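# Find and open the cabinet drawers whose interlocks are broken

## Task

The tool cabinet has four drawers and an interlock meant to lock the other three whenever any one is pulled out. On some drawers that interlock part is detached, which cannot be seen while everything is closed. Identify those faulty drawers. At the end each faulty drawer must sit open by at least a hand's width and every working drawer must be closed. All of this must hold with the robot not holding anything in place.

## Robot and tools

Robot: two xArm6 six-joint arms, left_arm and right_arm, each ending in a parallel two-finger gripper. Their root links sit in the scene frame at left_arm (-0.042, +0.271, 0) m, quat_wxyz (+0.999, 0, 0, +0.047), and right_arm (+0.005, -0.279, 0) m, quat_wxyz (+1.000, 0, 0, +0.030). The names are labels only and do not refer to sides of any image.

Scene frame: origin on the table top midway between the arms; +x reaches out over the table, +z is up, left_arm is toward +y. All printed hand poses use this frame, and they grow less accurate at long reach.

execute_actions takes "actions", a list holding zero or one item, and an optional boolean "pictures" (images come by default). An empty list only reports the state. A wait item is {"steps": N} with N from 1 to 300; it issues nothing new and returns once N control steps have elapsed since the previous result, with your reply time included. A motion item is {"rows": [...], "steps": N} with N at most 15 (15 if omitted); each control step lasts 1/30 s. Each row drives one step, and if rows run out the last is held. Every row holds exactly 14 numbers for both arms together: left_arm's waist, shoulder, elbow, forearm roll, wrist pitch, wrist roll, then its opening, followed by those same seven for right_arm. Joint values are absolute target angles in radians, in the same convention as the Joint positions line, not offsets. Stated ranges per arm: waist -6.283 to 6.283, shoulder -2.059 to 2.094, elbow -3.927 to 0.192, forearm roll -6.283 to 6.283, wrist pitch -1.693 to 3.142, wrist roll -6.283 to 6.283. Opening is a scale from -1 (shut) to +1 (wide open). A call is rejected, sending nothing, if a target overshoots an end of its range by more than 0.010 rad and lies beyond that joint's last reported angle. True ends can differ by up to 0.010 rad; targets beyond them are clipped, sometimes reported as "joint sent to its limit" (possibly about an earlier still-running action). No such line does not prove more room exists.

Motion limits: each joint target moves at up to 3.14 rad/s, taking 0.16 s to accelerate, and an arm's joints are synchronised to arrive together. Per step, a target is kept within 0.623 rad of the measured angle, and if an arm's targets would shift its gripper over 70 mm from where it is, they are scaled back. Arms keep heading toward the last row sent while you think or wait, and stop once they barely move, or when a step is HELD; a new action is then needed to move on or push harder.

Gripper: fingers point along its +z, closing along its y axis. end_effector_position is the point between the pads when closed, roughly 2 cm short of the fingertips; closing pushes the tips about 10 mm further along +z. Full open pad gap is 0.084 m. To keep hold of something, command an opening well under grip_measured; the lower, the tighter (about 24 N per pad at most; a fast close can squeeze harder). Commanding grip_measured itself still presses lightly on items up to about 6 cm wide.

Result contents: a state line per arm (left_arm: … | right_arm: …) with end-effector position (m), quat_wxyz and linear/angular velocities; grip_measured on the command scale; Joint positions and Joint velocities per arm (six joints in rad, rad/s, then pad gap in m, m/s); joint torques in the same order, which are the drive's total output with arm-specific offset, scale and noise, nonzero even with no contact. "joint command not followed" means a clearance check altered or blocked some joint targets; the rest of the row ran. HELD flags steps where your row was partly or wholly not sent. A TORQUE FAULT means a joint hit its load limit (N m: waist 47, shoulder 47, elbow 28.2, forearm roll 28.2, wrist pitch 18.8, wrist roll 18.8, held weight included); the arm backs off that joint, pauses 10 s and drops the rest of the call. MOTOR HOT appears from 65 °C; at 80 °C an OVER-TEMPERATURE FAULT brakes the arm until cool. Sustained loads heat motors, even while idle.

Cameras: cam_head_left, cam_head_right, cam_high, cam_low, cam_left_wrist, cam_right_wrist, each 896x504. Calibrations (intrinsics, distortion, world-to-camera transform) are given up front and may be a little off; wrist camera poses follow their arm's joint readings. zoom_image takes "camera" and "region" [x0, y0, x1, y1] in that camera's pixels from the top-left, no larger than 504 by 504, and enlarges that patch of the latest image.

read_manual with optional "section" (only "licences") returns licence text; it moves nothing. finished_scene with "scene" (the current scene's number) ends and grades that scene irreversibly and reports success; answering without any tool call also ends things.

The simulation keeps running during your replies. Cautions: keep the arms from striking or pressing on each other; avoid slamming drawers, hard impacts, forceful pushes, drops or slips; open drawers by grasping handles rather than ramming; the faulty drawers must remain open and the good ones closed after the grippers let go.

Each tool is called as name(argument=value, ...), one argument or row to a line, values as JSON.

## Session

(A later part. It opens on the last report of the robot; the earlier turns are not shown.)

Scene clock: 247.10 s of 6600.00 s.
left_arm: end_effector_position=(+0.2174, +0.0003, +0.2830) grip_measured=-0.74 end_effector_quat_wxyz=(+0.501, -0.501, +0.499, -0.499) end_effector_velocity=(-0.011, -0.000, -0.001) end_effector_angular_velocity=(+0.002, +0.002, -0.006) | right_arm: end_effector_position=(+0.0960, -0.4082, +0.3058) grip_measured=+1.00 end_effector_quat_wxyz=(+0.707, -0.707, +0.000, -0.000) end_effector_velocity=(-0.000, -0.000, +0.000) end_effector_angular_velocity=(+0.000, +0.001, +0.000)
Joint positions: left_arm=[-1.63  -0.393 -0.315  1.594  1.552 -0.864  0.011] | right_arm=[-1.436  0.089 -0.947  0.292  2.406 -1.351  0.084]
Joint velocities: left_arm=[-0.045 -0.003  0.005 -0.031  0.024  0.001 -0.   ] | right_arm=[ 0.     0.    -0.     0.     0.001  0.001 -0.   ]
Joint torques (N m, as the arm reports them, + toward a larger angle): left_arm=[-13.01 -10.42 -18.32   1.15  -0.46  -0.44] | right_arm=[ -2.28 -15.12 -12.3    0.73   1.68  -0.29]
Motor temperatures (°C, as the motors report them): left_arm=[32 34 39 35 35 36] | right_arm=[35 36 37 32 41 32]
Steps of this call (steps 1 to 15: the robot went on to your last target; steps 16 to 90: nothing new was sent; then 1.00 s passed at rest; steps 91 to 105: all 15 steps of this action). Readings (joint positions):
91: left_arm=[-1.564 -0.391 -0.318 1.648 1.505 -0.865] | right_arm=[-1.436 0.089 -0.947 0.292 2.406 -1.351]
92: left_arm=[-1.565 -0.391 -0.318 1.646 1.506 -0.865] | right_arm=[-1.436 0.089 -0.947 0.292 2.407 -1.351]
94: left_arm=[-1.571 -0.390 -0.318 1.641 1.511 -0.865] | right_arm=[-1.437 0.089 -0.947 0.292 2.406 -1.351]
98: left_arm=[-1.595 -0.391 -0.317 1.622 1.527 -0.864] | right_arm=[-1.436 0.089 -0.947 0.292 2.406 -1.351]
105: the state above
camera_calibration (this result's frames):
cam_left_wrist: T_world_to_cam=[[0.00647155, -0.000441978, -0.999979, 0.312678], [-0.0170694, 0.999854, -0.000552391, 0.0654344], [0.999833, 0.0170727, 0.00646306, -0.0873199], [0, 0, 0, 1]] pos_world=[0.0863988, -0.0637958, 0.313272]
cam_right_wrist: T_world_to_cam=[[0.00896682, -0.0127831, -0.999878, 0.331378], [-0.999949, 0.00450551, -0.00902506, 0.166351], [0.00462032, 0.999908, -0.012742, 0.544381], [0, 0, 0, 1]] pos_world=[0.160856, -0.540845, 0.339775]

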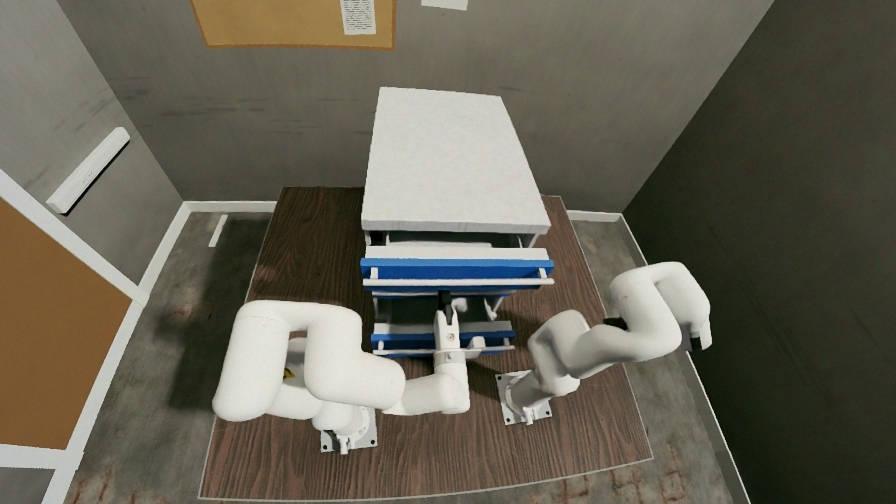

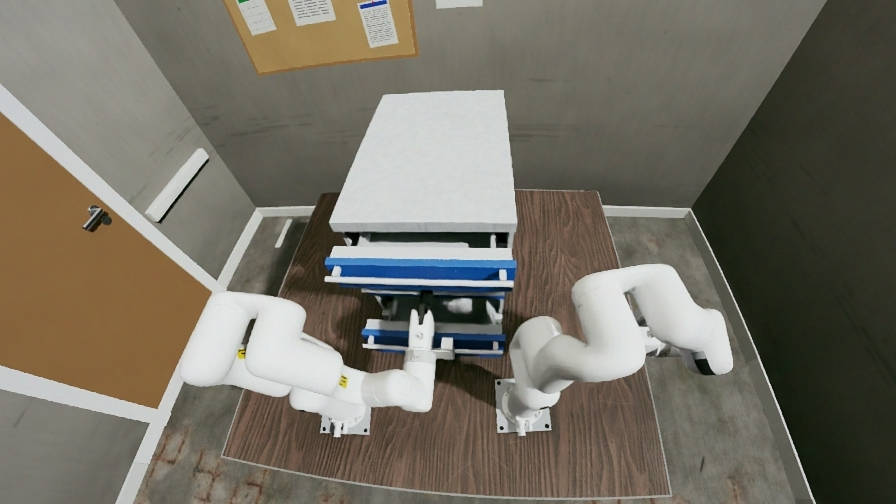

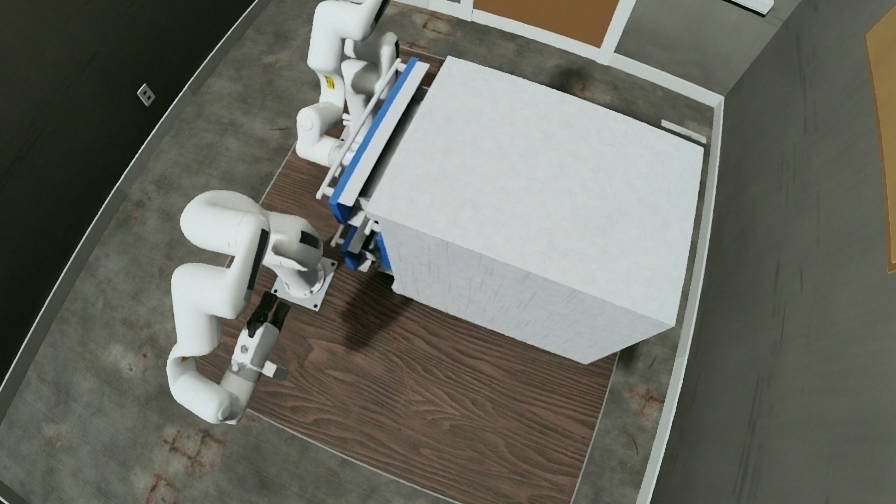

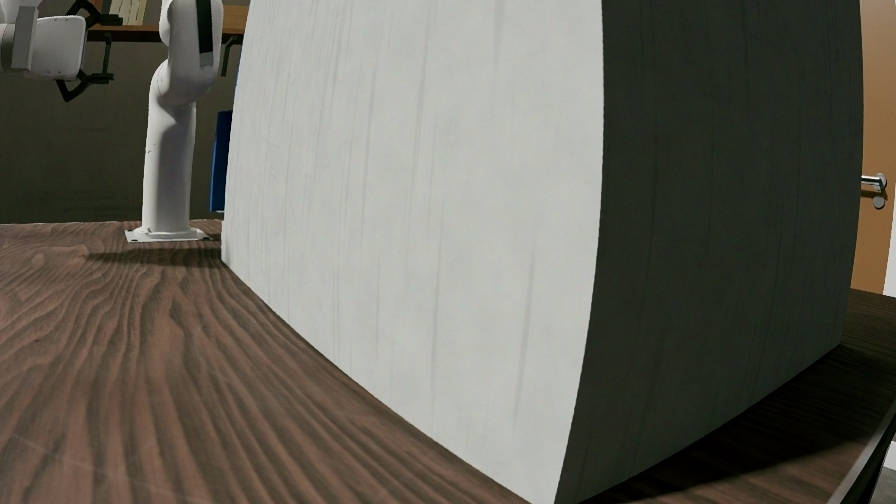

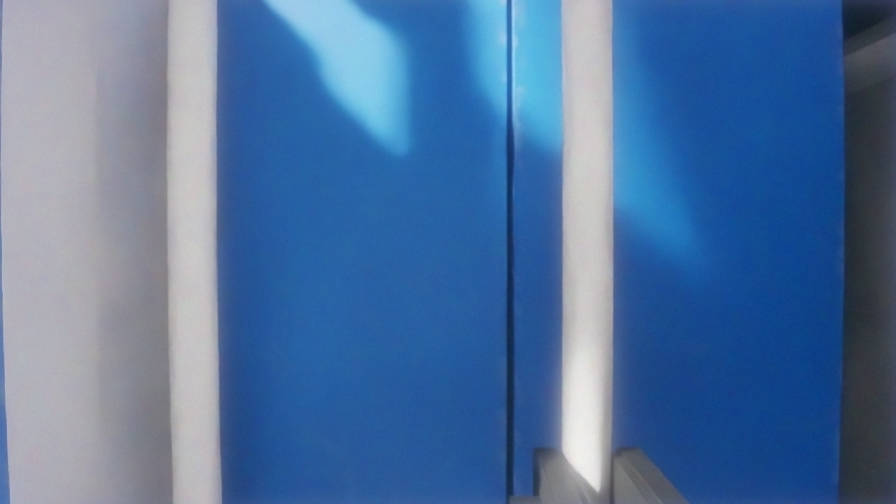

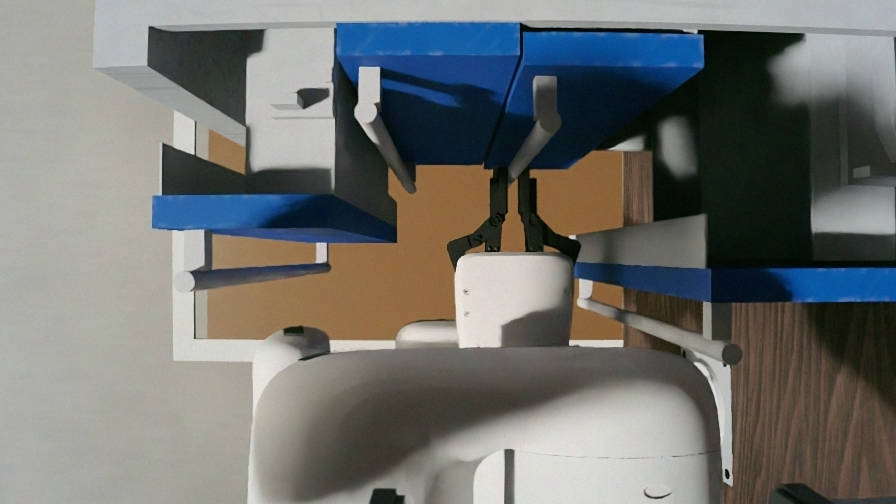

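execute_actions(
  actions=[
    {"rows": [[-1.6356,-0.3928,-0.3162,1.5930,1.5518,-0.8635,-0.3,-1.4365,0.0894,-0.9466,0.2921,2.4065,-1.3513,1.0],[-1.6356,-0.3928,-0.3162,1.5930,1.5518,-0.8635,-0.3,-1.4365,0.0894,-0.9466,0.2921,2.4065,-1.3513,1.0],[-1.6356,-0.3928,-0.3162,1.5930,1.5518,-0.8635,-0.3,-1.4365,0.0894,-0.9466,0.2921,2.4065,-1.3513,1.0],[-1.6356,-0.3928,-0.3162,1.5930,1.5518,-0.8635,-0.3,-1.4365,0.0894,-0.9466,0.2921,2.4065,-1.3513,1.0],[-1.6356,-0.3928,-0.3162,1.5930,1.5518,-0.8635,-0.3,-1.4365,0.0894,-0.9466,0.2921,2.4065,-1.3513,1.0],[-1.6356,-0.3928,-0.3162,1.5930,1.5518,-0.8635,-0.3,-1.4365,0.0894,-0.9466,0.2921,2.4065,-1.3513,1.0],[-1.7076,-0.3948,-0.3146,1.5383,1.5987,-0.862,-0.3,-1.4365,0.0894,-0.9466,0.2921,2.4065,-1.3513,1.0],[-1.7076,-0.3948,-0.3146,1.5383,1.5987,-0.862,-0.3,-1.4365,0.0894,-0.9466,0.2921,2.4065,-1.3513,1.0],[-1.8408,-0.3805,-0.3274,1.4365,1.6849,-0.871,-0.3,-1.4365,0.0894,-0.9466,0.2921,2.4065,-1.3513,1.0],[-1.8408,-0.3805,-0.3274,1.4365,1.6849,-0.871,-0.3,-1.4365,0.0894,-0.9466,0.2921,2.4065,-1.3513,1.0],[-1.9667,-0.3501,-0.3553,1.3380,1.7648,-0.888,-0.3,-1.4365,0.0894,-0.9466,0.2921,2.4065,-1.3513,1.0],[-1.9667,-0.3501,-0.3553,1.3380,1.7648,-0.888,-0.3,-1.4365,0.0894,-0.9466,0.2921,2.4065,-1.3513,1.0],[-2.1175,-0.2900,-0.4125,1.2154,1.8573,-0.9205,-0.3,-1.4365,0.0894,-0.9466,0.2921,2.4065,-1.3513,1.0],[-2.1175,-0.2900,-0.4125,1.2154,1.8573,-0.9205,-0.3,-1.4365,0.0894,-0.9466,0.2921,2.4065,-1.3513,1.0],[-2.2464,-0.2152,-0.4882,1.1060,1.9340,-0.955,-0.3,-1.4365,0.0894,-0.9466,0.2921,2.4065,-1.3513,1.0]], "steps": 15},
  ],
  pictures=false,
)

execute_actions(
  actions=[
    {"rows": [[-2.2464,-0.2152,-0.4882,1.1060,1.9340,-0.955,-0.3,-1.4365,0.0894,-0.9466,0.2921,2.4065,-1.3513,1.0]], "steps": 8},
  ],
  pictures=false,
)

execute_actions(
  actions=[
    {"rows": [[-2.2107,0.1205,-0.5061,1.0582,1.7673,-1.237,-0.3,-1.4365,0.0894,-0.9466,0.2921,2.4065,-1.3513,1.0]], "steps": 15},
  ],
)

Scene clock: 253.87 s of 6600.00 s.
left_arm: end_effector_position=(+0.1507, -0.0040, +0.2831) grip_measured=-0.32 end_effector_quat_wxyz=(+0.497, -0.502, +0.500, -0.501) end_effector_velocity=(-0.389, -0.024, -0.003) end_effector_angular_velocity=(-0.027, +0.029, -0.004) | right_arm: end_effector_position=(+0.0960, -0.4082, +0.3058) grip_measured=+1.00 end_effector_quat_wxyz=(+0.707, -0.707, +0.000, -0.000) end_effector_velocity=(+0.000, -0.000, +0.000) end_effector_angular_velocity=(-0.000, -0.001, -0.001)
Joint positions: left_arm=[-1.918 -0.353 -0.354  1.376  1.731 -0.886  0.03 ] | right_arm=[-1.436  0.089 -0.947  0.292  2.406 -1.351  0.084]
Joint velocities: left_arm=[-1.569  0.484 -0.455 -1.244  0.969 -0.258  0.   ] | right_arm=[-0.    -0.    -0.001  0.001  0.001 -0.001  0.   ]
Joint torques (N m, as the arm reports them, + toward a larger angle): left_arm=[ -1.55  -7.89 -19.17   1.24   1.83  -0.53] | right_arm=[ -2.04 -15.05 -12.01   1.01   1.71  -0.51]
Motor temperatures (°C, as the motors report them): left_arm=[32 34 40 35 35 36] | right_arm=[35 36 37 32 41 32]
Steps of this call (steps 1 to 15: the robot went on to your last target; steps 16 to 90: nothing new was sent; then 3.27 s passed at rest; steps 91 to 105: all 15 steps of this action). Readings (joint positions):
91: left_arm=[-1.636 -0.393 -0.316 1.593 1.553 -0.863] | right_arm=[-1.436 0.089 -0.947 0.292 2.406 -1.351]
92: left_arm=[-1.638 -0.393 -0.317 1.595 1.550 -0.863] | right_arm=[-1.436 0.089 -0.947 0.292 2.406 -1.351]
94: left_arm=[-1.643 -0.393 -0.322 1.598 1.546 -0.864] | right_arm=[-1.436 0.089 -0.947 0.292 2.406 -1.351]
98: left_arm=[-1.648 -0.393 -0.319 1.589 1.555 -0.863] | right_arm=[-1.436 0.089 -0.947 0.292 2.406 -1.351]
105: the state above

Scene clock: 254.13 s of 6600.00 s.
left_arm: end_effector_position=(+0.0644, -0.0025, +0.2829) grip_measured=-0.32 end_effector_quat_wxyz=(+0.498, -0.500, +0.501, -0.501) end_effector_velocity=(-0.086, +0.024, +0.001) end_effector_angular_velocity=(+0.031, -0.032, +0.018) | right_arm: end_effector_position=(+0.0960, -0.4082, +0.3058) grip_measured=+1.00 end_effector_quat_wxyz=(+0.707, -0.707, +0.000, -0.000) end_effector_velocity=(-0.000, -0.000, +0.000) end_effector_angular_velocity=(-0.000, +0.000, +0.001)
Joint positions: left_arm=[-2.231 -0.222 -0.481  1.122  1.921 -0.951  0.03 ] | right_arm=[-1.436  0.089 -0.947  0.292  2.406 -1.351  0.084]
Joint velocities: left_arm=[-0.301  0.136 -0.123 -0.261  0.207 -0.07   0.   ] | right_arm=[ 0.    -0.    -0.    -0.001  0.    -0.     0.   ]
Joint torques (N m, as the arm reports them, + toward a larger angle): left_arm=[  8.48 -15.78 -15.08   2.     2.28  -0.05] | right_arm=[ -2.23 -15.11 -12.22   0.81   1.7   -0.34]
Motor temperatures (°C, as the motors report them): left_arm=[32 34 40 35 35 36] | right_arm=[35 36 37 32 41 32]
Steps of this call (steps 1 to 8: all 8 steps of this action). Readings (joint positions):
1: left_arm=[-1.970 -0.335 -0.371 1.334 1.763 -0.896] | right_arm=[-1.437 0.089 -0.947 0.292 2.406 -1.351]
2: left_arm=[-2.021 -0.315 -0.390 1.293 1.794 -0.906] | right_arm=[-1.436 0.089 -0.947 0.292 2.406 -1.351]
4: left_arm=[-2.116 -0.273 -0.432 1.215 1.852 -0.926] | right_arm=[-1.436 0.089 -0.947 0.292 2.406 -1.351]
8: the state above

Scene clock: 254.63 s of 6600.00 s.
left_arm: end_effector_position=(+0.0599, -0.0006, +0.1839) grip_measured=-0.32 end_effector_quat_wxyz=(+0.500, -0.500, +0.500, -0.500) end_effector_velocity=(-0.003, -0.003, -0.005) end_effector_angular_velocity=(-0.024, +0.013, -0.002) | right_arm: end_effector_position=(+0.0960, -0.4082, +0.3058) grip_measured=+1.00 end_effector_quat_wxyz=(+0.707, -0.707, +0.000, -0.000) end_effector_velocity=(+0.000, -0.000, +0.000) end_effector_angular_velocity=(-0.001, -0.001, -0.000)
Joint positions: left_arm=[-2.21   0.118 -0.506  1.059  1.769 -1.235  0.03 ] | right_arm=[-1.436  0.089 -0.947  0.292  2.406 -1.351  0.084]
Joint velocities: left_arm=[-0.001  0.012 -0.012 -0.004 -0.013 -0.025  0.   ] | right_arm=[ 0.    -0.    -0.002  0.001  0.    -0.    -0.   ]
Joint torques (N m, as the arm reports them, + toward a larger angle): left_arm=[ -0.99 -16.92 -11.64   0.64   2.5   -0.41] | right_arm=[ -1.91 -14.73 -12.2    0.9    1.68  -0.29]
Motor temperatures (°C, as the motors report them): left_arm=[32 34 40 35 35 36] | right_arm=[35 36 37 32 41 32]
Steps of this call (steps 1 to 15: all 15 steps of this action). Readings (joint positions):
1: left_arm=[-2.237 -0.219 -0.484 1.115 1.926 -0.953] | right_arm=[-1.436 0.089 -0.947 0.292 2.406 -1.351]
2: left_arm=[-2.238 -0.209 -0.487 1.110 1.924 -0.963] | right_arm=[-1.436 0.089 -0.947 0.292 2.407 -1.351]
4: left_arm=[-2.230 -0.141 -0.495 1.098 1.892 -1.023] | right_arm=[-1.436 0.089 -0.947 0.292 2.407 -1.351]
8: left_arm=[-2.215 0.047 -0.499 1.070 1.803 -1.173] | right_arm=[-1.436 0.089 -0.947 0.292 2.407 -1.351]
15: the state above
camera_calibration (this result's frames):
cam_left_wrist: T_world_to_cam=[[0.00538919, -0.000956298, -0.999985, 0.214701], [-0.0127559, 0.999918, -0.00102498, 0.0634629], [0.999904, 0.0127612, 0.00537655, 0.0709337], [0, 0, 0, 1]] pos_world=[-0.0712744, -0.0641575, 0.214381]
cam_right_wrist: T_world_to_cam=[[0.00896654, -0.0127831, -0.999878, 0.331378], [-0.999949, 0.00450535, -0.00902478, 0.166351], [0.00462016, 0.999908, -0.012742, 0.544381], [0, 0, 0, 1]] pos_world=[0.160856, -0.540845, 0.339775]

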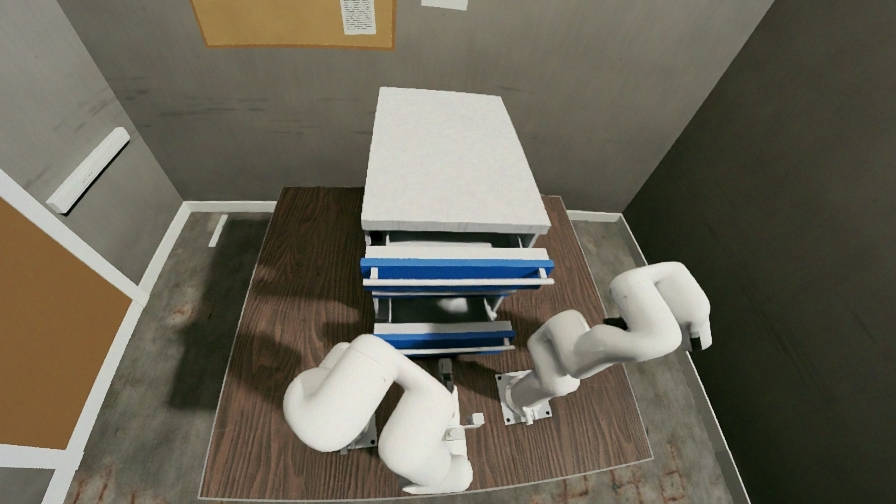

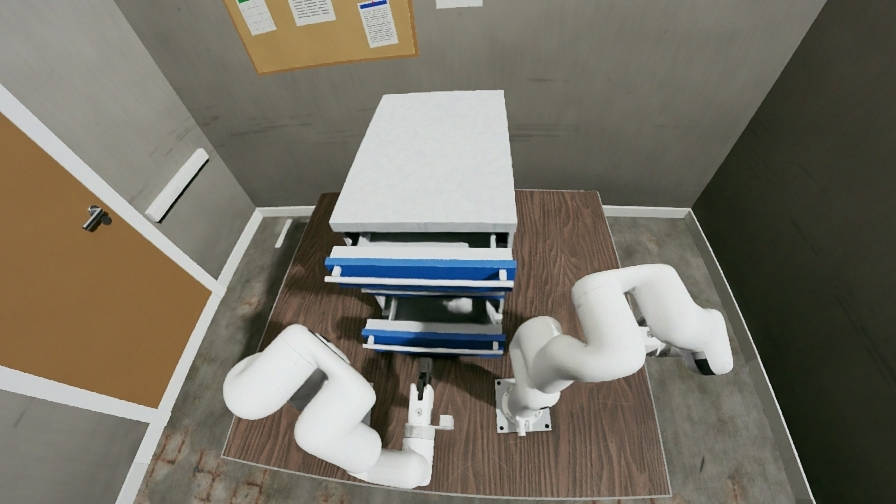

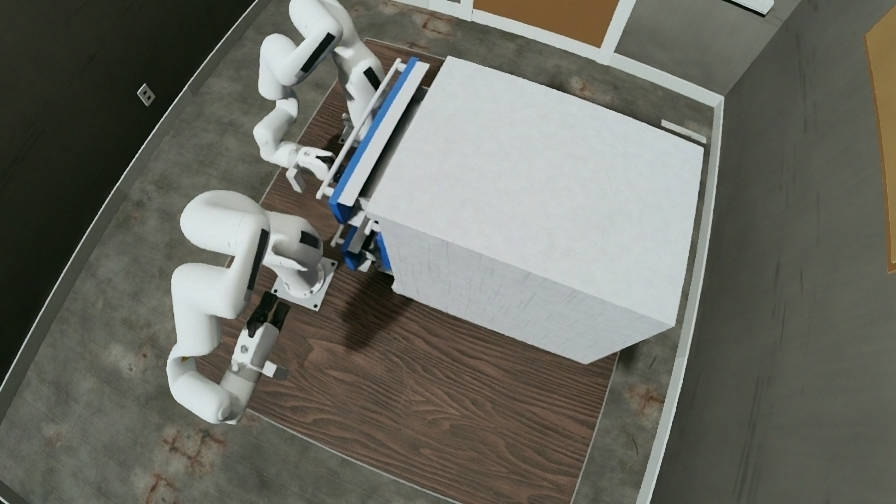

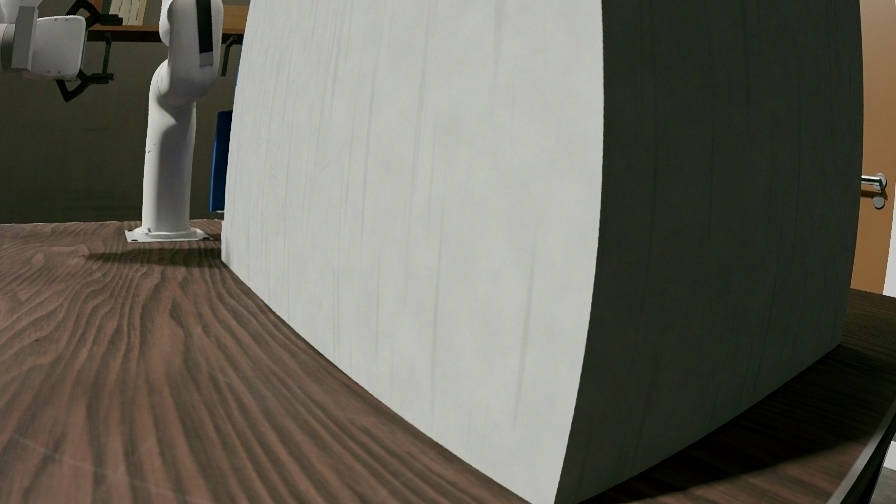

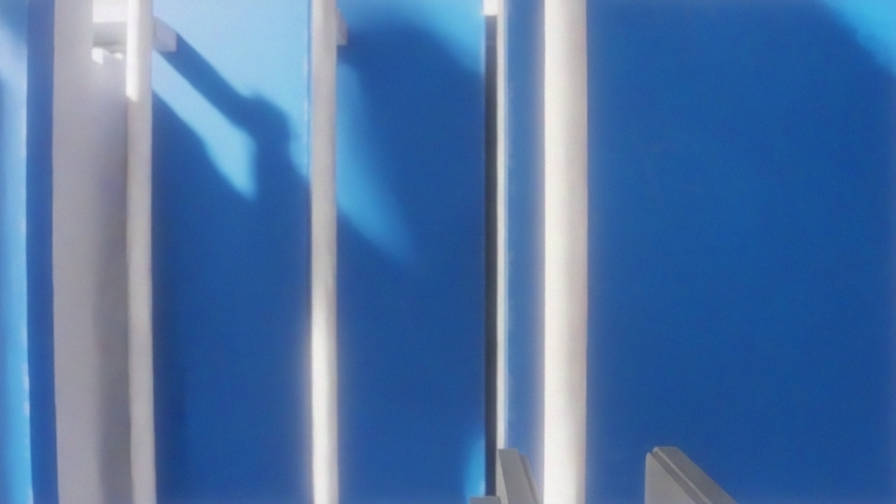

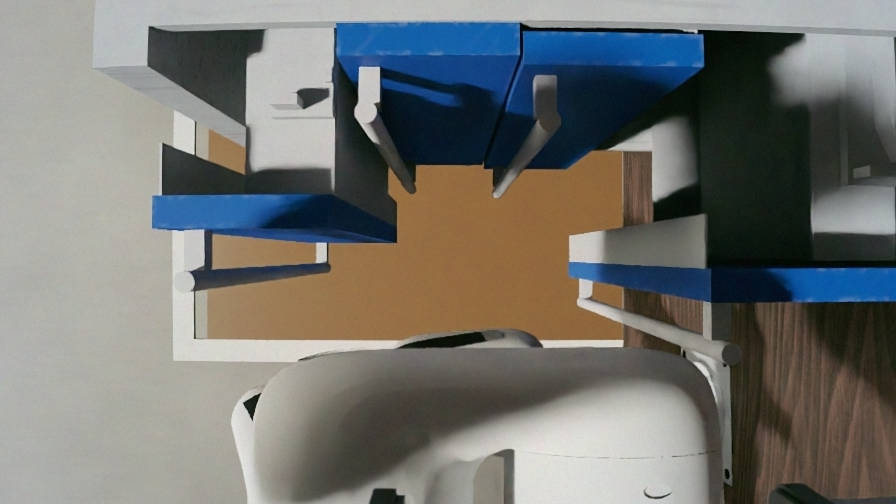

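execute_actions(
  actions=[
    {"rows": [[-2.1171,0.0842,-0.4546,1.1455,1.7296,-1.235,-0.3,-1.4365,0.0894,-0.9466,0.2921,2.4065,-1.3513,1.0],[-2.1171,0.0842,-0.4546,1.1455,1.7296,-1.235,-0.3,-1.4365,0.0894,-0.9466,0.2921,2.4065,-1.3513,1.0],[-2.1171,0.0842,-0.4546,1.1455,1.7296,-1.235,-0.3,-1.4365,0.0894,-0.9466,0.2921,2.4065,-1.3513,1.0],[-2.1171,0.0842,-0.4546,1.1455,1.7296,-1.235,-0.3,-1.4365,0.0894,-0.9466,0.2921,2.4065,-1.3513,1.0],[-2.0836,0.0733,-0.4394,1.1769,1.7168,-1.234,-0.3,-1.4365,0.0894,-0.9466,0.2921,2.4065,-1.3513,1.0]], "steps": 12},
  ],
  pictures=false,
)

execute_actions(
  actions=[
    {"rows": [[-2.0836,0.0733,-0.4394,1.1769,1.7168,-1.234,-1,-1.4365,0.0894,-0.9466,0.2921,2.4065,-1.3513,1.0]], "steps": 12},
  ],
  pictures=false,
)

execute_actions(
  actions=[
    {"rows": [[-2.0666,0.0683,-0.4323,1.1929,1.7105,-1.2335,-1,-1.4365,0.0894,-0.9466,0.2921,2.4065,-1.3513,1.0],[-2.0495,0.0633,-0.4252,1.2088,1.7041,-1.233,-1,-1.4365,0.0894,-0.9466,0.2921,2.4065,-1.3513,1.0],[-2.0313,0.0591,-0.4195,1.2259,1.6976,-1.2325,-1,-1.4365,0.0894,-0.9466,0.2921,2.4065,-1.3513,1.0],[-2.0131,0.0548,-0.4138,1.2430,1.6911,-1.232,-1,-1.4365,0.0894,-0.9466,0.2921,2.4065,-1.3513,1.0],[-1.9950,0.0506,-0.4081,1.2601,1.6846,-1.2315,-1,-1.4365,0.0894,-0.9466,0.2921,2.4065,-1.3513,1.0],[-1.9768,0.0464,-0.4023,1.2772,1.6780,-1.231,-1,-1.4365,0.0894,-0.9466,0.2921,2.4065,-1.3513,1.0],[-1.9586,0.0421,-0.3966,1.2943,1.6715,-1.2305,-1,-1.4365,0.0894,-0.9466,0.2921,2.4065,-1.3513,1.0],[-1.9404,0.0379,-0.3909,1.3114,1.6650,-1.230,-1,-1.4365,0.0894,-0.9466,0.2921,2.4065,-1.3513,1.0],[-1.9211,0.0350,-0.3869,1.3296,1.6583,-1.2297,-1,-1.4365,0.0894,-0.9466,0.2921,2.4065,-1.3513,1.0],[-1.9018,0.0320,-0.3829,1.3478,1.6516,-1.2293,-1,-1.4365,0.0894,-0.9466,0.2921,2.4065,-1.3513,1.0],[-1.8825,0.0291,-0.3789,1.3660,1.6449,-1.229,-1,-1.4365,0.0894,-0.9466,0.2921,2.4065,-1.3513,1.0],[-1.8631,0.0262,-0.3748,1.3841,1.6382,-1.2287,-1,-1.4365,0.0894,-0.9466,0.2921,2.4065,-1.3513,1.0],[-1.8438,0.0232,-0.3708,1.4023,1.6315,-1.2283,-1,-1.4365,0.0894,-0.9466,0.2921,2.4065,-1.3513,1.0],[-1.8245,0.0203,-0.3668,1.4205,1.6248,-1.228,-1,-1.4365,0.0894,-0.9466,0.2921,2.4065,-1.3513,1.0],[-1.8043,0.0190,-0.3652,1.4395,1.6180,-1.2278,-1,-1.4365,0.0894,-0.9466,0.2921,2.4065,-1.3513,1.0]], "steps": 15},
  ],
  pictures=false,
)

execute_actions(
  actions=[
    {"rows": [[-1.7842,0.0178,-0.3636,1.4585,1.6112,-1.2277,-1,-1.4365,0.0894,-0.9466,0.2921,2.4065,-1.3513,1.0],[-1.7640,0.0165,-0.3620,1.4775,1.6044,-1.2275,-1,-1.4365,0.0894,-0.9466,0.2921,2.4065,-1.3513,1.0],[-1.7438,0.0152,-0.3604,1.4964,1.5975,-1.2273,-1,-1.4365,0.0894,-0.9466,0.2921,2.4065,-1.3513,1.0],[-1.7237,0.0140,-0.3588,1.5154,1.5907,-1.2272,-1,-1.4365,0.0894,-0.9466,0.2921,2.4065,-1.3513,1.0],[-1.7035,0.0127,-0.3572,1.5344,1.5839,-1.227,-1,-1.4365,0.0894,-0.9466,0.2921,2.4065,-1.3513,1.0],[-1.6872,0.0130,-0.3575,1.5497,1.5784,-1.227,-1,-1.4365,0.0894,-0.9466,0.2921,2.4065,-1.3513,1.0],[-1.6710,0.0133,-0.3578,1.5650,1.5729,-1.2271,-1,-1.4365,0.0894,-0.9466,0.2921,2.4065,-1.3513,1.0],[-1.6547,0.0135,-0.3581,1.5803,1.5674,-1.2271,-1,-1.4365,0.0894,-0.9466,0.2921,2.4065,-1.3513,1.0],[-1.6385,0.0138,-0.3585,1.5957,1.5619,-1.2272,-1,-1.4365,0.0894,-0.9466,0.2921,2.4065,-1.3513,1.0],[-1.6222,0.0141,-0.3588,1.6110,1.5564,-1.2272,-1,-1.4365,0.0894,-0.9466,0.2921,2.4065,-1.3513,1.0],[-1.6100,0.0143,-0.3590,1.6225,1.5523,-1.2272,-1,-1.4365,0.0894,-0.9466,0.2921,2.4065,-1.3513,1.0],[-1.5978,0.0145,-0.3592,1.6339,1.5482,-1.2273,-1,-1.4365,0.0894,-0.9466,0.2921,2.4065,-1.3513,1.0],[-1.5880,0.0147,-0.3594,1.6431,1.5449,-1.2273,-1,-1.4365,0.0894,-0.9466,0.2921,2.4065,-1.3513,1.0],[-1.5800,0.0148,-0.3596,1.6507,1.5421,-1.2273,-1,-1.4365,0.0894,-0.9466,0.2921,2.4065,-1.3513,1.0],[-1.5734,0.0149,-0.3597,1.6569,1.5399,-1.2273,-1,-1.4365,0.0894,-0.9466,0.2921,2.4065,-1.3513,1.0]], "steps": 15},
  ],
  pictures=false,
)

execute_actions(
  actions=[
    {"rows": [[-1.5734,0.0149,-0.3597,1.6569,1.5399,-1.2273,-1,-1.4365,0.0894,-0.9466,0.2921,2.4065,-1.3513,1.0]], "steps": 8},
  ],
)

Scene clock: 266.77 s of 6600.00 s.
left_arm: end_effector_position=(+0.0993, -0.0003, +0.1830) grip_measured=-0.32 end_effector_quat_wxyz=(+0.500, -0.500, +0.500, -0.500) end_effector_velocity=(+0.007, -0.003, -0.001) end_effector_angular_velocity=(-0.002, +0.004, -0.012) | right_arm: end_effector_position=(+0.0960, -0.4082, +0.3058) grip_measured=+1.00 end_effector_quat_wxyz=(+0.707, -0.707, +0.000, -0.000) end_effector_velocity=(+0.000, -0.000, -0.000) end_effector_angular_velocity=(-0.001, -0.000, -0.000)
Joint positions: left_arm=[-2.086  0.074 -0.441  1.174  1.718 -1.234  0.03 ] | right_arm=[-1.436  0.089 -0.947  0.292  2.406 -1.351  0.084]
Joint velocities: left_arm=[ 0.026 -0.01   0.012  0.034 -0.017  0.001  0.   ] | right_arm=[-0.    -0.    -0.    -0.    -0.001 -0.     0.   ]
Joint torques (N m, as the arm reports them, + toward a larger angle): left_arm=[ -1.96 -16.   -12.27   0.48   2.65  -0.34] | right_arm=[ -2.02 -15.14 -12.18   0.7    1.87  -0.44]
Motor temperatures (°C, as the motors report them): left_arm=[32 34 39 35 35 36] | right_arm=[35 36 37 32 41 32]
Steps of this call (steps 1 to 15: the robot went on to your last target; steps 16 to 90: nothing new was sent; then 8.73 s passed at rest; steps 91 to 102: all 12 steps of this action). Readings (joint positions):
91: left_arm=[-2.210 0.120 -0.506 1.059 1.767 -1.237] | right_arm=[-1.436 0.089 -0.947 0.292 2.406 -1.351]
92: left_arm=[-2.203 0.117 -0.502 1.067 1.763 -1.237] | right_arm=[-1.436 0.089 -0.947 0.292 2.406 -1.351]
94: left_arm=[-2.161 0.101 -0.479 1.106 1.747 -1.236] | right_arm=[-1.436 0.089 -0.947 0.292 2.406 -1.351]
98: left_arm=[-2.101 0.079 -0.448 1.159 1.725 -1.235] | right_arm=[-1.436 0.089 -0.947 0.292 2.406 -1.351]
102: the state above

Scene clock: 267.17 s of 6600.00 s.
left_arm: end_effector_position=(+0.0999, -0.0005, +0.1833) grip_measured=-0.74 end_effector_quat_wxyz=(+0.500, -0.500, +0.500, -0.500) end_effector_velocity=(+0.001, +0.001, -0.000) end_effector_angular_velocity=(+0.002, -0.002, +0.000) | right_arm: end_effector_position=(+0.0960, -0.4082, +0.3058) grip_measured=+1.00 end_effector_quat_wxyz=(+0.707, -0.707, +0.000, -0.000) end_effector_velocity=(-0.000, -0.000, +0.000) end_effector_angular_velocity=(+0.000, +0.000, +0.000)
Joint positions: left_arm=[-2.084  0.073 -0.44   1.177  1.718 -1.234  0.011] | right_arm=[-1.436  0.089 -0.947  0.292  2.406 -1.351  0.084]
Joint velocities: left_arm=[ 0.002  0.     0.002  0.002  0.     0.    -0.   ] | right_arm=[ 0.     0.    -0.    -0.     0.001  0.     0.   ]
Joint torques (N m, as the arm reports them, + toward a larger angle): left_arm=[  0.48 -14.74 -11.26   0.72   1.05  -0.38] | right_arm=[ -2.09 -15.08 -12.23   0.58   1.82  -0.27]
Motor temperatures (°C, as the motors report them): left_arm=[32 34 39 35 35 36] | right_arm=[35 36 37 32 41 32]
Steps of this call (steps 1 to 12: all 12 steps of this action). Readings (joint positions):
1: left_arm=[-2.085 0.074 -0.440 1.175 1.717 -1.234] | right_arm=[-1.436 0.089 -0.947 0.292 2.406 -1.351]
2: left_arm=[-2.085 0.074 -0.440 1.176 1.717 -1.234] | right_arm=[-1.436 0.089 -0.947 0.292 2.406 -1.351]
4: left_arm=[-2.085 0.073 -0.440 1.176 1.718 -1.234] | right_arm=[-1.436 0.089 -0.947 0.292 2.406 -1.351]
8: left_arm=[-2.084 0.073 -0.440 1.177 1.718 -1.234] | right_arm=[-1.436 0.089 -0.947 0.292 2.406 -1.351]
12: the state above

Scene clock: 267.67 s of 6600.00 s.
left_arm: end_effector_position=(+0.1573, -0.0006, +0.1832) grip_measured=-0.74 end_effector_quat_wxyz=(+0.500, -0.500, +0.500, -0.500) end_effector_velocity=(+0.147, +0.001, -0.001) end_effector_angular_velocity=(+0.000, +0.003, -0.006) | right_arm: end_effector_position=(+0.0960, -0.4082, +0.3058) grip_measured=+1.00 end_effector_quat_wxyz=(+0.707, -0.707, +0.000, -0.000) end_effector_velocity=(-0.000, +0.000, -0.000) end_effector_angular_velocity=(+0.001, +0.001, +0.000)
Joint positions: left_arm=[-1.874  0.028 -0.377  1.373  1.643 -1.229  0.011] | right_arm=[-1.436  0.089 -0.947  0.292  2.406 -1.351  0.084]
Joint velocities: left_arm=[ 0.572 -0.087  0.116  0.542 -0.202  0.01   0.   ] | right_arm=[-0.    -0.     0.001 -0.001  0.     0.     0.   ]
Joint torques (N m, as the arm reports them, + toward a larger angle): left_arm=[ -0.98 -12.48 -12.65   0.97  -0.02  -0.26] | right_arm=[ -1.94 -14.83 -12.14   0.67   1.71  -0.37]
Motor temperatures (°C, as the motors report them): left_arm=[32 34 39 35 35 36] | right_arm=[35 36 37 32 41 32]
Steps of this call (steps 1 to 15: all 15 steps of this action). Readings (joint positions):
1: left_arm=[-2.084 0.073 -0.440 1.177 1.717 -1.234] | right_arm=[-1.436 0.089 -0.947 0.292 2.406 -1.351]
2: left_arm=[-2.081 0.072 -0.438 1.180 1.716 -1.234] | right_arm=[-1.436 0.089 -0.947 0.292 2.406 -1.351]
4: left_arm=[-2.064 0.067 -0.431 1.196 1.710 -1.233] | right_arm=[-1.436 0.089 -0.947 0.292 2.406 -1.351]
8: left_arm=[-2.002 0.052 -0.410 1.253 1.688 -1.232] | right_arm=[-1.436 0.089 -0.947 0.292 2.407 -1.351]
15: the state above

Scene clock: 268.17 s of 6600.00 s.
left_arm: end_effector_position=(+0.2238, -0.0007, +0.1831) grip_measured=-0.74 end_effector_quat_wxyz=(+0.500, -0.500, +0.500, -0.500) end_effector_velocity=(+0.081, -0.000, +0.000) end_effector_angular_velocity=(+0.002, +0.003, -0.016) | right_arm: end_effector_position=(+0.0960, -0.4082, +0.3058) grip_measured=+1.00 end_effector_quat_wxyz=(+0.707, -0.707, +0.000, -0.000) end_effector_velocity=(-0.000, -0.000, +0.000) end_effector_angular_velocity=(+0.000, -0.000, +0.000)
Joint positions: left_arm=[-1.607  0.014 -0.359  1.625  1.552 -1.227  0.011] | right_arm=[-1.436  0.089 -0.947  0.292  2.407 -1.351  0.084]
Joint velocities: left_arm=[ 0.331 -0.    -0.004  0.325 -0.12  -0.001 -0.   ] | right_arm=[-0.     0.    -0.    -0.     0.001 -0.    -0.   ]
Joint torques (N m, as the arm reports them, + toward a larger angle): left_arm=[ -3.   -12.28 -14.47   1.49  -0.86  -0.3 ] | right_arm=[ -1.73 -15.33 -12.28   0.78   1.72  -0.3 ]
Motor temperatures (°C, as the motors report them): left_arm=[32 34 39 35 35 36] | right_arm=[35 36 37 32 41 32]
Steps of this call (steps 1 to 15: all 15 steps of this action). Readings (joint positions):
1: left_arm=[-1.855 0.025 -0.374 1.392 1.636 -1.229] | right_arm=[-1.436 0.089 -0.947 0.292 2.406 -1.351]
2: left_arm=[-1.835 0.023 -0.370 1.410 1.629 -1.228] | right_arm=[-1.436 0.089 -0.947 0.292 2.407 -1.351]
4: left_arm=[-1.796 0.019 -0.365 1.447 1.616 -1.228] | right_arm=[-1.436 0.089 -0.947 0.292 2.407 -1.351]
8: left_arm=[-1.717 0.014 -0.359 1.521 1.589 -1.227] | right_arm=[-1.436 0.089 -0.947 0.292 2.406 -1.351]
15: the state above

Scene clock: 268.43 s of 6600.00 s.
left_arm: end_effector_position=(+0.2313, -0.0006, +0.1831) grip_measured=-0.74 end_effector_quat_wxyz=(+0.500, -0.500, +0.500, -0.500) end_effector_velocity=(+0.001, -0.000, +0.001) end_effector_angular_velocity=(+0.001, -0.002, -0.006) | right_arm: end_effector_position=(+0.0960, -0.4082, +0.3058) grip_measured=+1.00 end_effector_quat_wxyz=(+0.707, -0.707, +0.000, -0.000) end_effector_velocity=(-0.000, -0.000, -0.000) end_effector_angular_velocity=(-0.001, +0.001, -0.000)
Joint positions: left_arm=[-1.576  0.014 -0.36   1.656  1.541 -1.227  0.011] | right_arm=[-1.436  0.089 -0.947  0.292  2.406 -1.351  0.084]
Joint velocities: left_arm=[ 0.003 -0.003  0.004  0.009 -0.001 -0.     0.   ] | right_arm=[-0.    -0.    -0.    -0.001 -0.001  0.     0.   ]
Joint torques (N m, as the arm reports them, + toward a larger angle): left_arm=[  0.21 -11.81 -14.43   1.45  -1.18  -0.39] | right_arm=[ -2.11 -14.95 -12.18   0.78   1.79  -0.27]
Motor temperatures (°C, as the motors report them): left_arm=[32 34 39 35 35 36] | right_arm=[35 36 37 32 41 32]
Steps of this call (steps 1 to 8: all 8 steps of this action). Readings (joint positions):
1: left_arm=[-1.596 0.014 -0.359 1.635 1.548 -1.227] | right_arm=[-1.436 0.089 -0.947 0.292 2.406 -1.351]
2: left_arm=[-1.588 0.015 -0.360 1.643 1.545 -1.227] | right_arm=[-1.436 0.089 -0.947 0.292 2.406 -1.351]
4: left_arm=[-1.579 0.015 -0.360 1.652 1.542 -1.227] | right_arm=[-1.436 0.089 -0.947 0.292 2.407 -1.351]
8: the state above
camera_calibration (this result's frames):
cam_left_wrist: T_world_to_cam=[[0.00581172, -0.000362701, -0.999983, 0.21288], [-0.0116962, 0.999932, -0.000430659, 0.0653049], [0.999915, 0.0116985, 0.00580708, -0.100498], [0, 0, 0, 1]] pos_world=[0.100016, -0.0640475, 0.213488]
cam_right_wrist: T_world_to_cam=[[0.0089667, -0.0127831, -0.999878, 0.331378], [-0.999949, 0.00450547, -0.00902494, 0.166351], [0.00462029, 0.999908, -0.012742, 0.544381], [0, 0, 0, 1]] pos_world=[0.160856, -0.540845, 0.339775]

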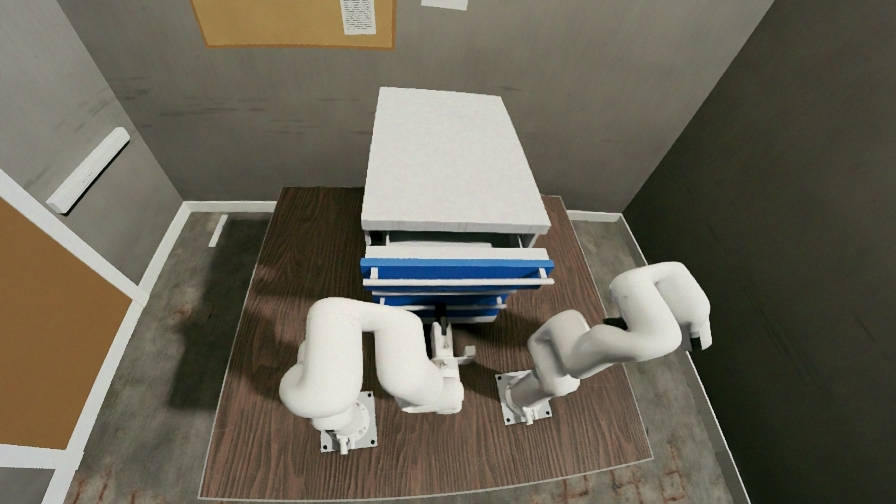

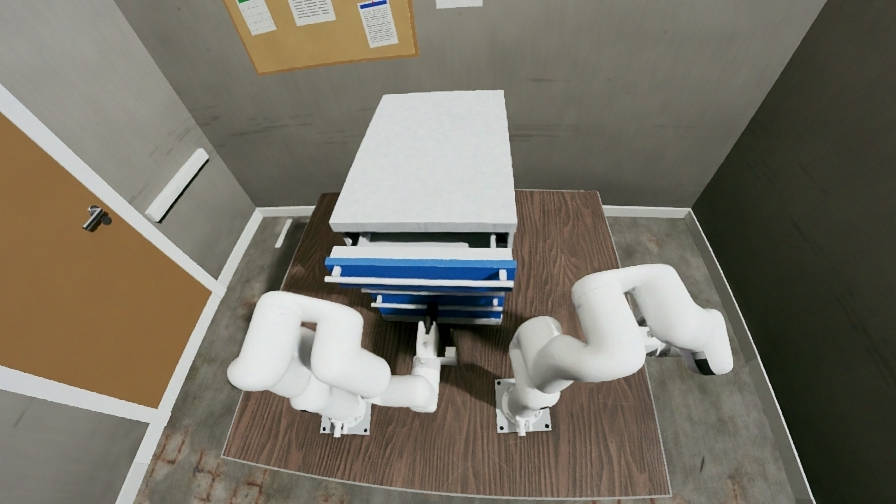

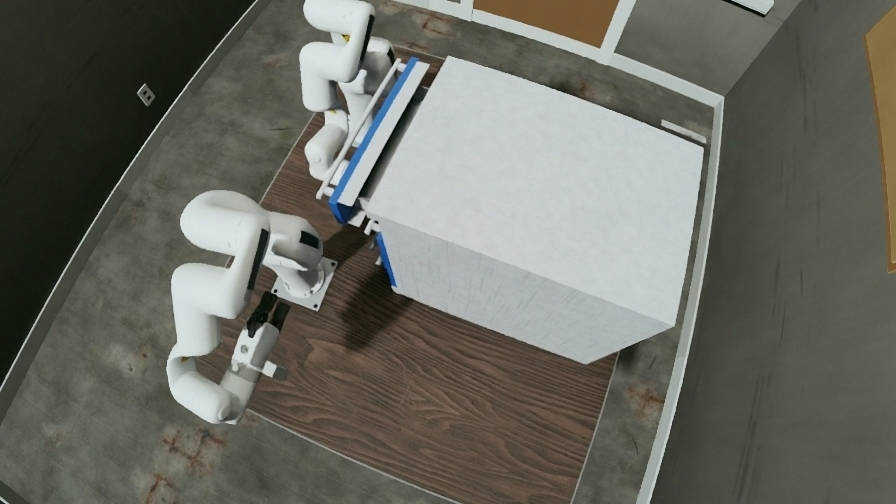

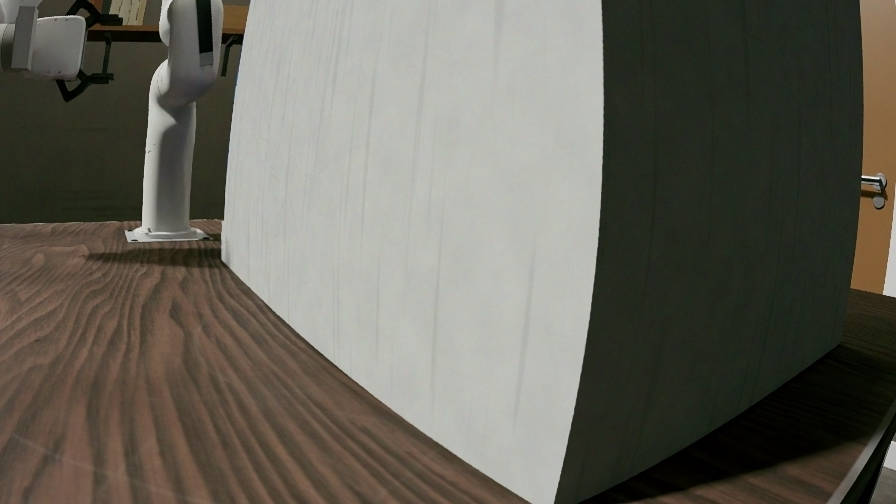

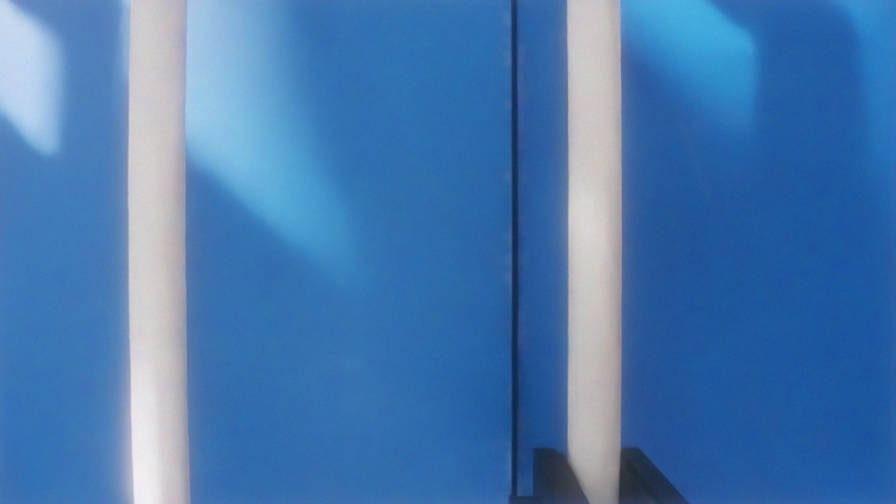

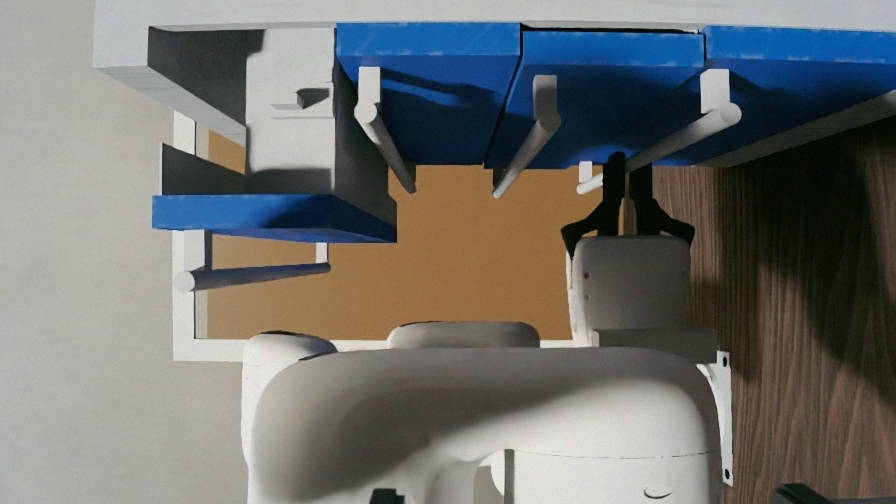

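execute_actions(
  actions=[
    {"rows": [[-1.5734,0.0149,-0.3597,1.6569,1.5399,-1.2273,-0.3,-1.4365,0.0894,-0.9466,0.2921,2.4065,-1.3513,1.0],[-1.5734,0.0149,-0.3597,1.6569,1.5399,-1.2273,-0.3,-1.4365,0.0894,-0.9466,0.2921,2.4065,-1.3513,1.0],[-1.5734,0.0149,-0.3597,1.6569,1.5399,-1.2273,-0.3,-1.4365,0.0894,-0.9466,0.2921,2.4065,-1.3513,1.0],[-1.5734,0.0149,-0.3597,1.6569,1.5399,-1.2273,-0.3,-1.4365,0.0894,-0.9466,0.2921,2.4065,-1.3513,1.0],[-1.5734,0.0149,-0.3597,1.6569,1.5399,-1.2273,-0.3,-1.4365,0.0894,-0.9466,0.2921,2.4065,-1.3513,1.0],[-1.5734,0.0149,-0.3597,1.6569,1.5399,-1.2273,-0.3,-1.4365,0.0894,-0.9466,0.2921,2.4065,-1.3513,1.0],[-1.7640,0.0165,-0.3620,1.4775,1.6044,-1.2275,-0.3,-1.4365,0.0894,-0.9466,0.2921,2.4065,-1.3513,1.0]], "steps": 15},
  ],
  pictures=false,
)

execute_actions(
  actions=[
    {"rows": [[-1.7640,0.0165,-0.3620,1.4775,1.6044,-1.2275,-0.3,-1.4365,0.0894,-0.9466,0.2921,2.4065,-1.3513,1.0],[-1.7742,-0.3877,-0.3210,1.4874,1.6418,-0.8665,-0.3,-1.4365,0.0894,-0.9466,0.2921,2.4065,-1.3513,1.0]], "steps": 15},
  ],
  pictures=false,
)

execute_actions(
  actions=[
    {"rows": [[-1.7742,-0.3877,-0.3210,1.4874,1.6418,-0.8665,-0.3,-1.4365,0.0894,-0.9466,0.2921,2.4065,-1.3513,1.0],[-1.7742,-0.3877,-0.3210,1.4874,1.6418,-0.8665,-0.3,-1.4365,0.0894,-0.9466,0.2921,2.4065,-1.3513,1.0],[-1.7076,-0.3948,-0.3146,1.5383,1.5987,-0.862,-0.3,-1.4365,0.0894,-0.9466,0.2921,2.4065,-1.3513,1.0],[-1.7076,-0.3948,-0.3146,1.5383,1.5987,-0.862,-0.3,-1.4365,0.0894,-0.9466,0.2921,2.4065,-1.3513,1.0],[-1.7076,-0.3948,-0.3146,1.5383,1.5987,-0.862,-0.3,-1.4365,0.0894,-0.9466,0.2921,2.4065,-1.3513,1.0],[-1.5817,-0.3913,-0.3175,1.6340,1.5167,-0.8646,-0.3,-1.4365,0.0894,-0.9466,0.2921,2.4065,-1.3513,1.0]], "steps": 15},
  ],
  pictures=false,
)

execute_actions(
  actions=[
    {"rows": [[-1.5817,-0.3913,-0.3175,1.6340,1.5167,-0.8646,-0.3,-1.4365,0.0894,-0.9466,0.2921,2.4065,-1.3513,1.0],[-1.5817,-0.3913,-0.3175,1.6340,1.5167,-0.8646,-0.3,-1.4365,0.0894,-0.9466,0.2921,2.4065,-1.3513,1.0],[-1.5817,-0.3913,-0.3175,1.6340,1.5167,-0.8646,-1,-1.4365,0.0894,-0.9466,0.2921,2.4065,-1.3513,1.0]], "steps": 13},
  ],
  pictures=false,
)

Scene clock: 277.73 s of 6600.00 s.
left_arm: end_effector_position=(+0.1861, -0.0016, +0.1826) grip_measured=-0.32 end_effector_quat_wxyz=(+0.499, -0.500, +0.501, -0.501) end_effector_velocity=(-0.022, +0.012, +0.004) end_effector_angular_velocity=(+0.005, -0.018, +0.032) | right_arm: end_effector_position=(+0.0960, -0.4082, +0.3058) grip_measured=+1.00 end_effector_quat_wxyz=(+0.707, -0.707, +0.000, -0.000) end_effector_velocity=(+0.000, -0.000, -0.000) end_effector_angular_velocity=(-0.001, -0.001, +0.000)
Joint positions: left_arm=[-1.759  0.017 -0.362  1.485  1.601 -1.227  0.03 ] | right_arm=[-1.437  0.089 -0.947  0.292  2.406 -1.351  0.084]
Joint velocities: left_arm=[-0.098 -0.002  0.003 -0.116  0.06   0.     0.   ] | right_arm=[ 0.    -0.     0.    -0.    -0.001 -0.001  0.   ]
Joint torques (N m, as the arm reports them, + toward a larger angle): left_arm=[  2.77 -15.31 -12.57   0.94   2.35  -0.24] | right_arm=[ -1.62 -14.74 -12.15   0.86   1.74  -0.4 ]
Motor temperatures (°C, as the motors report them): left_arm=[32 34 39 35 35 36] | right_arm=[35 36 37 32 41 32]
Steps of this call (steps 1 to 15: the robot went on to your last target; steps 16 to 90: nothing new was sent; then 5.80 s passed at rest; steps 91 to 105: all 15 steps of this action). Readings (joint positions):
91: left_arm=[-1.573 0.015 -0.360 1.657 1.540 -1.227] | right_arm=[-1.436 0.089 -0.947 0.292 2.406 -1.351]
92: left_arm=[-1.572 0.015 -0.360 1.657 1.538 -1.227] | right_arm=[-1.437 0.089 -0.947 0.292 2.407 -1.351]
94: left_arm=[-1.570 0.017 -0.359 1.657 1.536 -1.227] | right_arm=[-1.436 0.089 -0.947 0.292 2.406 -1.351]
98: left_arm=[-1.579 0.017 -0.359 1.648 1.541 -1.227] | right_arm=[-1.436 0.089 -0.947 0.292 2.407 -1.351]
105: the state above

Scene clock: 278.23 s of 6600.00 s.
left_arm: end_effector_position=(+0.1851, -0.0010, +0.2820) grip_measured=-0.32 end_effector_quat_wxyz=(+0.500, -0.501, +0.499, -0.500) end_effector_velocity=(-0.000, +0.008, -0.002) end_effector_angular_velocity=(+0.063, +0.002, -0.002) | right_arm: end_effector_position=(+0.0960, -0.4082, +0.3058) grip_measured=+1.00 end_effector_quat_wxyz=(+0.707, -0.707, +0.000, -0.000) end_effector_velocity=(-0.000, +0.000, +0.001) end_effector_angular_velocity=(+0.004, -0.000, -0.000)
Joint positions: left_arm=[-1.774 -0.384 -0.321  1.487  1.641 -0.871  0.03 ] | right_arm=[-1.436  0.089 -0.947  0.292  2.406 -1.351  0.084]
Joint velocities: left_arm=[-0.005 -0.031  0.031 -0.003  0.001  0.063 -0.   ] | right_arm=[-0.     0.     0.001  0.001  0.002  0.    -0.   ]
Joint torques (N m, as the arm reports them, + toward a larger angle): left_arm=[ -0.63  -9.24 -19.03   1.2    2.03  -0.53] | right_arm=[ -2.07 -15.05 -12.28   0.78   1.78  -0.3 ]
Motor temperatures (°C, as the motors report them): left_arm=[32 34 39 35 35 36] | right_arm=[35 36 37 32 41 32]
Steps of this call (steps 1 to 15: all 15 steps of this action). Readings (joint positions):
1: left_arm=[-1.761 0.017 -0.362 1.482 1.602 -1.227] | right_arm=[-1.436 0.089 -0.947 0.292 2.407 -1.351]
2: left_arm=[-1.762 0.016 -0.361 1.480 1.603 -1.227] | right_arm=[-1.436 0.089 -0.947 0.292 2.407 -1.351]
4: left_arm=[-1.763 -0.015 -0.354 1.481 1.607 -1.194] | right_arm=[-1.437 0.089 -0.947 0.292 2.406 -1.351]
8: left_arm=[-1.769 -0.232 -0.338 1.485 1.627 -1.007] | right_arm=[-1.436 0.089 -0.947 0.292 2.406 -1.351]
15: the state above

Scene clock: 278.73 s of 6600.00 s.
left_arm: end_effector_position=(+0.2274, -0.0005, +0.2830) grip_measured=-0.32 end_effector_quat_wxyz=(+0.500, -0.500, +0.500, -0.500) end_effector_velocity=(+0.005, -0.005, -0.001) end_effector_angular_velocity=(-0.001, +0.007, -0.021) | right_arm: end_effector_position=(+0.0960, -0.4082, +0.3058) grip_measured=+1.00 end_effector_quat_wxyz=(+0.707, -0.707, +0.000, -0.000) end_effector_velocity=(-0.000, +0.000, +0.000) end_effector_angular_velocity=(+0.001, -0.000, -0.001)
Joint positions: left_arm=[-1.584 -0.391 -0.317  1.631  1.519 -0.865  0.03 ] | right_arm=[-1.436  0.089 -0.947  0.292  2.407 -1.351  0.084]
Joint velocities: left_arm=[ 0.028 -0.001 -0.002  0.032 -0.037 -0.     0.   ] | right_arm=[-0.001 -0.     0.     0.     0.    -0.     0.   ]
Joint torques (N m, as the arm reports them, + toward a larger angle): left_arm=[ -1.97 -10.69 -18.91   1.24   2.09  -0.42] | right_arm=[ -1.65 -14.97 -12.22   0.83   1.62  -0.24]
Motor temperatures (°C, as the motors report them): left_arm=[32 34 39 35 35 36] | right_arm=[35 36 37 32 41 32]
Steps of this call (steps 1 to 15: all 15 steps of this action). Readings (joint positions):
1: left_arm=[-1.774 -0.384 -0.320 1.487 1.641 -0.869] | right_arm=[-1.436 0.089 -0.947 0.292 2.406 -1.351]
2: left_arm=[-1.774 -0.385 -0.320 1.487 1.641 -0.868] | right_arm=[-1.436 0.089 -0.947 0.292 2.407 -1.351]
4: left_arm=[-1.766 -0.386 -0.319 1.494 1.634 -0.867] | right_arm=[-1.436 0.089 -0.947 0.292 2.406 -1.351]
8: left_arm=[-1.683 -0.391 -0.316 1.558 1.581 -0.864] | right_arm=[-1.436 0.089 -0.947 0.292 2.407 -1.351]
15: the state above

Scene clock: 279.17 s of 6600.00 s.
left_arm: end_effector_position=(+0.2278, -0.0009, +0.2832) grip_measured=-0.74 end_effector_quat_wxyz=(+0.500, -0.500, +0.500, -0.500) end_effector_velocity=(+0.001, +0.000, -0.001) end_effector_angular_velocity=(+0.002, +0.001, +0.001) | right_arm: end_effector_position=(+0.0960, -0.4082, +0.3058) grip_measured=+1.00 end_effector_quat_wxyz=(+0.707, -0.707, +0.000, -0.000) end_effector_velocity=(+0.000, -0.001, -0.000) end_effector_angular_velocity=(-0.003, -0.001, -0.001)
Joint positions: left_arm=[-1.582 -0.391 -0.318  1.634  1.517 -0.865  0.011] | right_arm=[-1.436  0.089 -0.947  0.292  2.406 -1.351  0.084]
Joint velocities: left_arm=[ 0.002  0.001  0.001  0.001 -0.001 -0.    -0.   ] | right_arm=[-0.     0.    -0.002  0.    -0.001 -0.     0.   ]
Joint torques (N m, as the arm reports them, + toward a larger angle): left_arm=[  0.33  -9.44 -18.74   1.1    1.7   -0.4 ] | right_arm=[ -2.27 -15.14 -12.15   0.49   1.76  -0.29]
Motor temperatures (°C, as the motors report them): left_arm=[32 34 39 35 35 36] | right_arm=[35 36 37 32 41 32]
Steps of this call (steps 1 to 13: all 13 steps of this action). Readings (joint positions):
1: left_arm=[-1.584 -0.391 -0.317 1.632 1.518 -0.865] | right_arm=[-1.437 0.089 -0.947 0.292 2.406 -1.351]
2: left_arm=[-1.583 -0.391 -0.317 1.633 1.518 -0.865] | right_arm=[-1.436 0.089 -0.947 0.292 2.406 -1.351]
4: left_arm=[-1.583 -0.391 -0.317 1.633 1.517 -0.865] | right_arm=[-1.437 0.089 -0.947 0.292 2.407 -1.351]
8: left_arm=[-1.583 -0.391 -0.318 1.634 1.517 -0.865] | right_arm=[-1.436 0.089 -0.947 0.292 2.406 -1.351]
13: the state above


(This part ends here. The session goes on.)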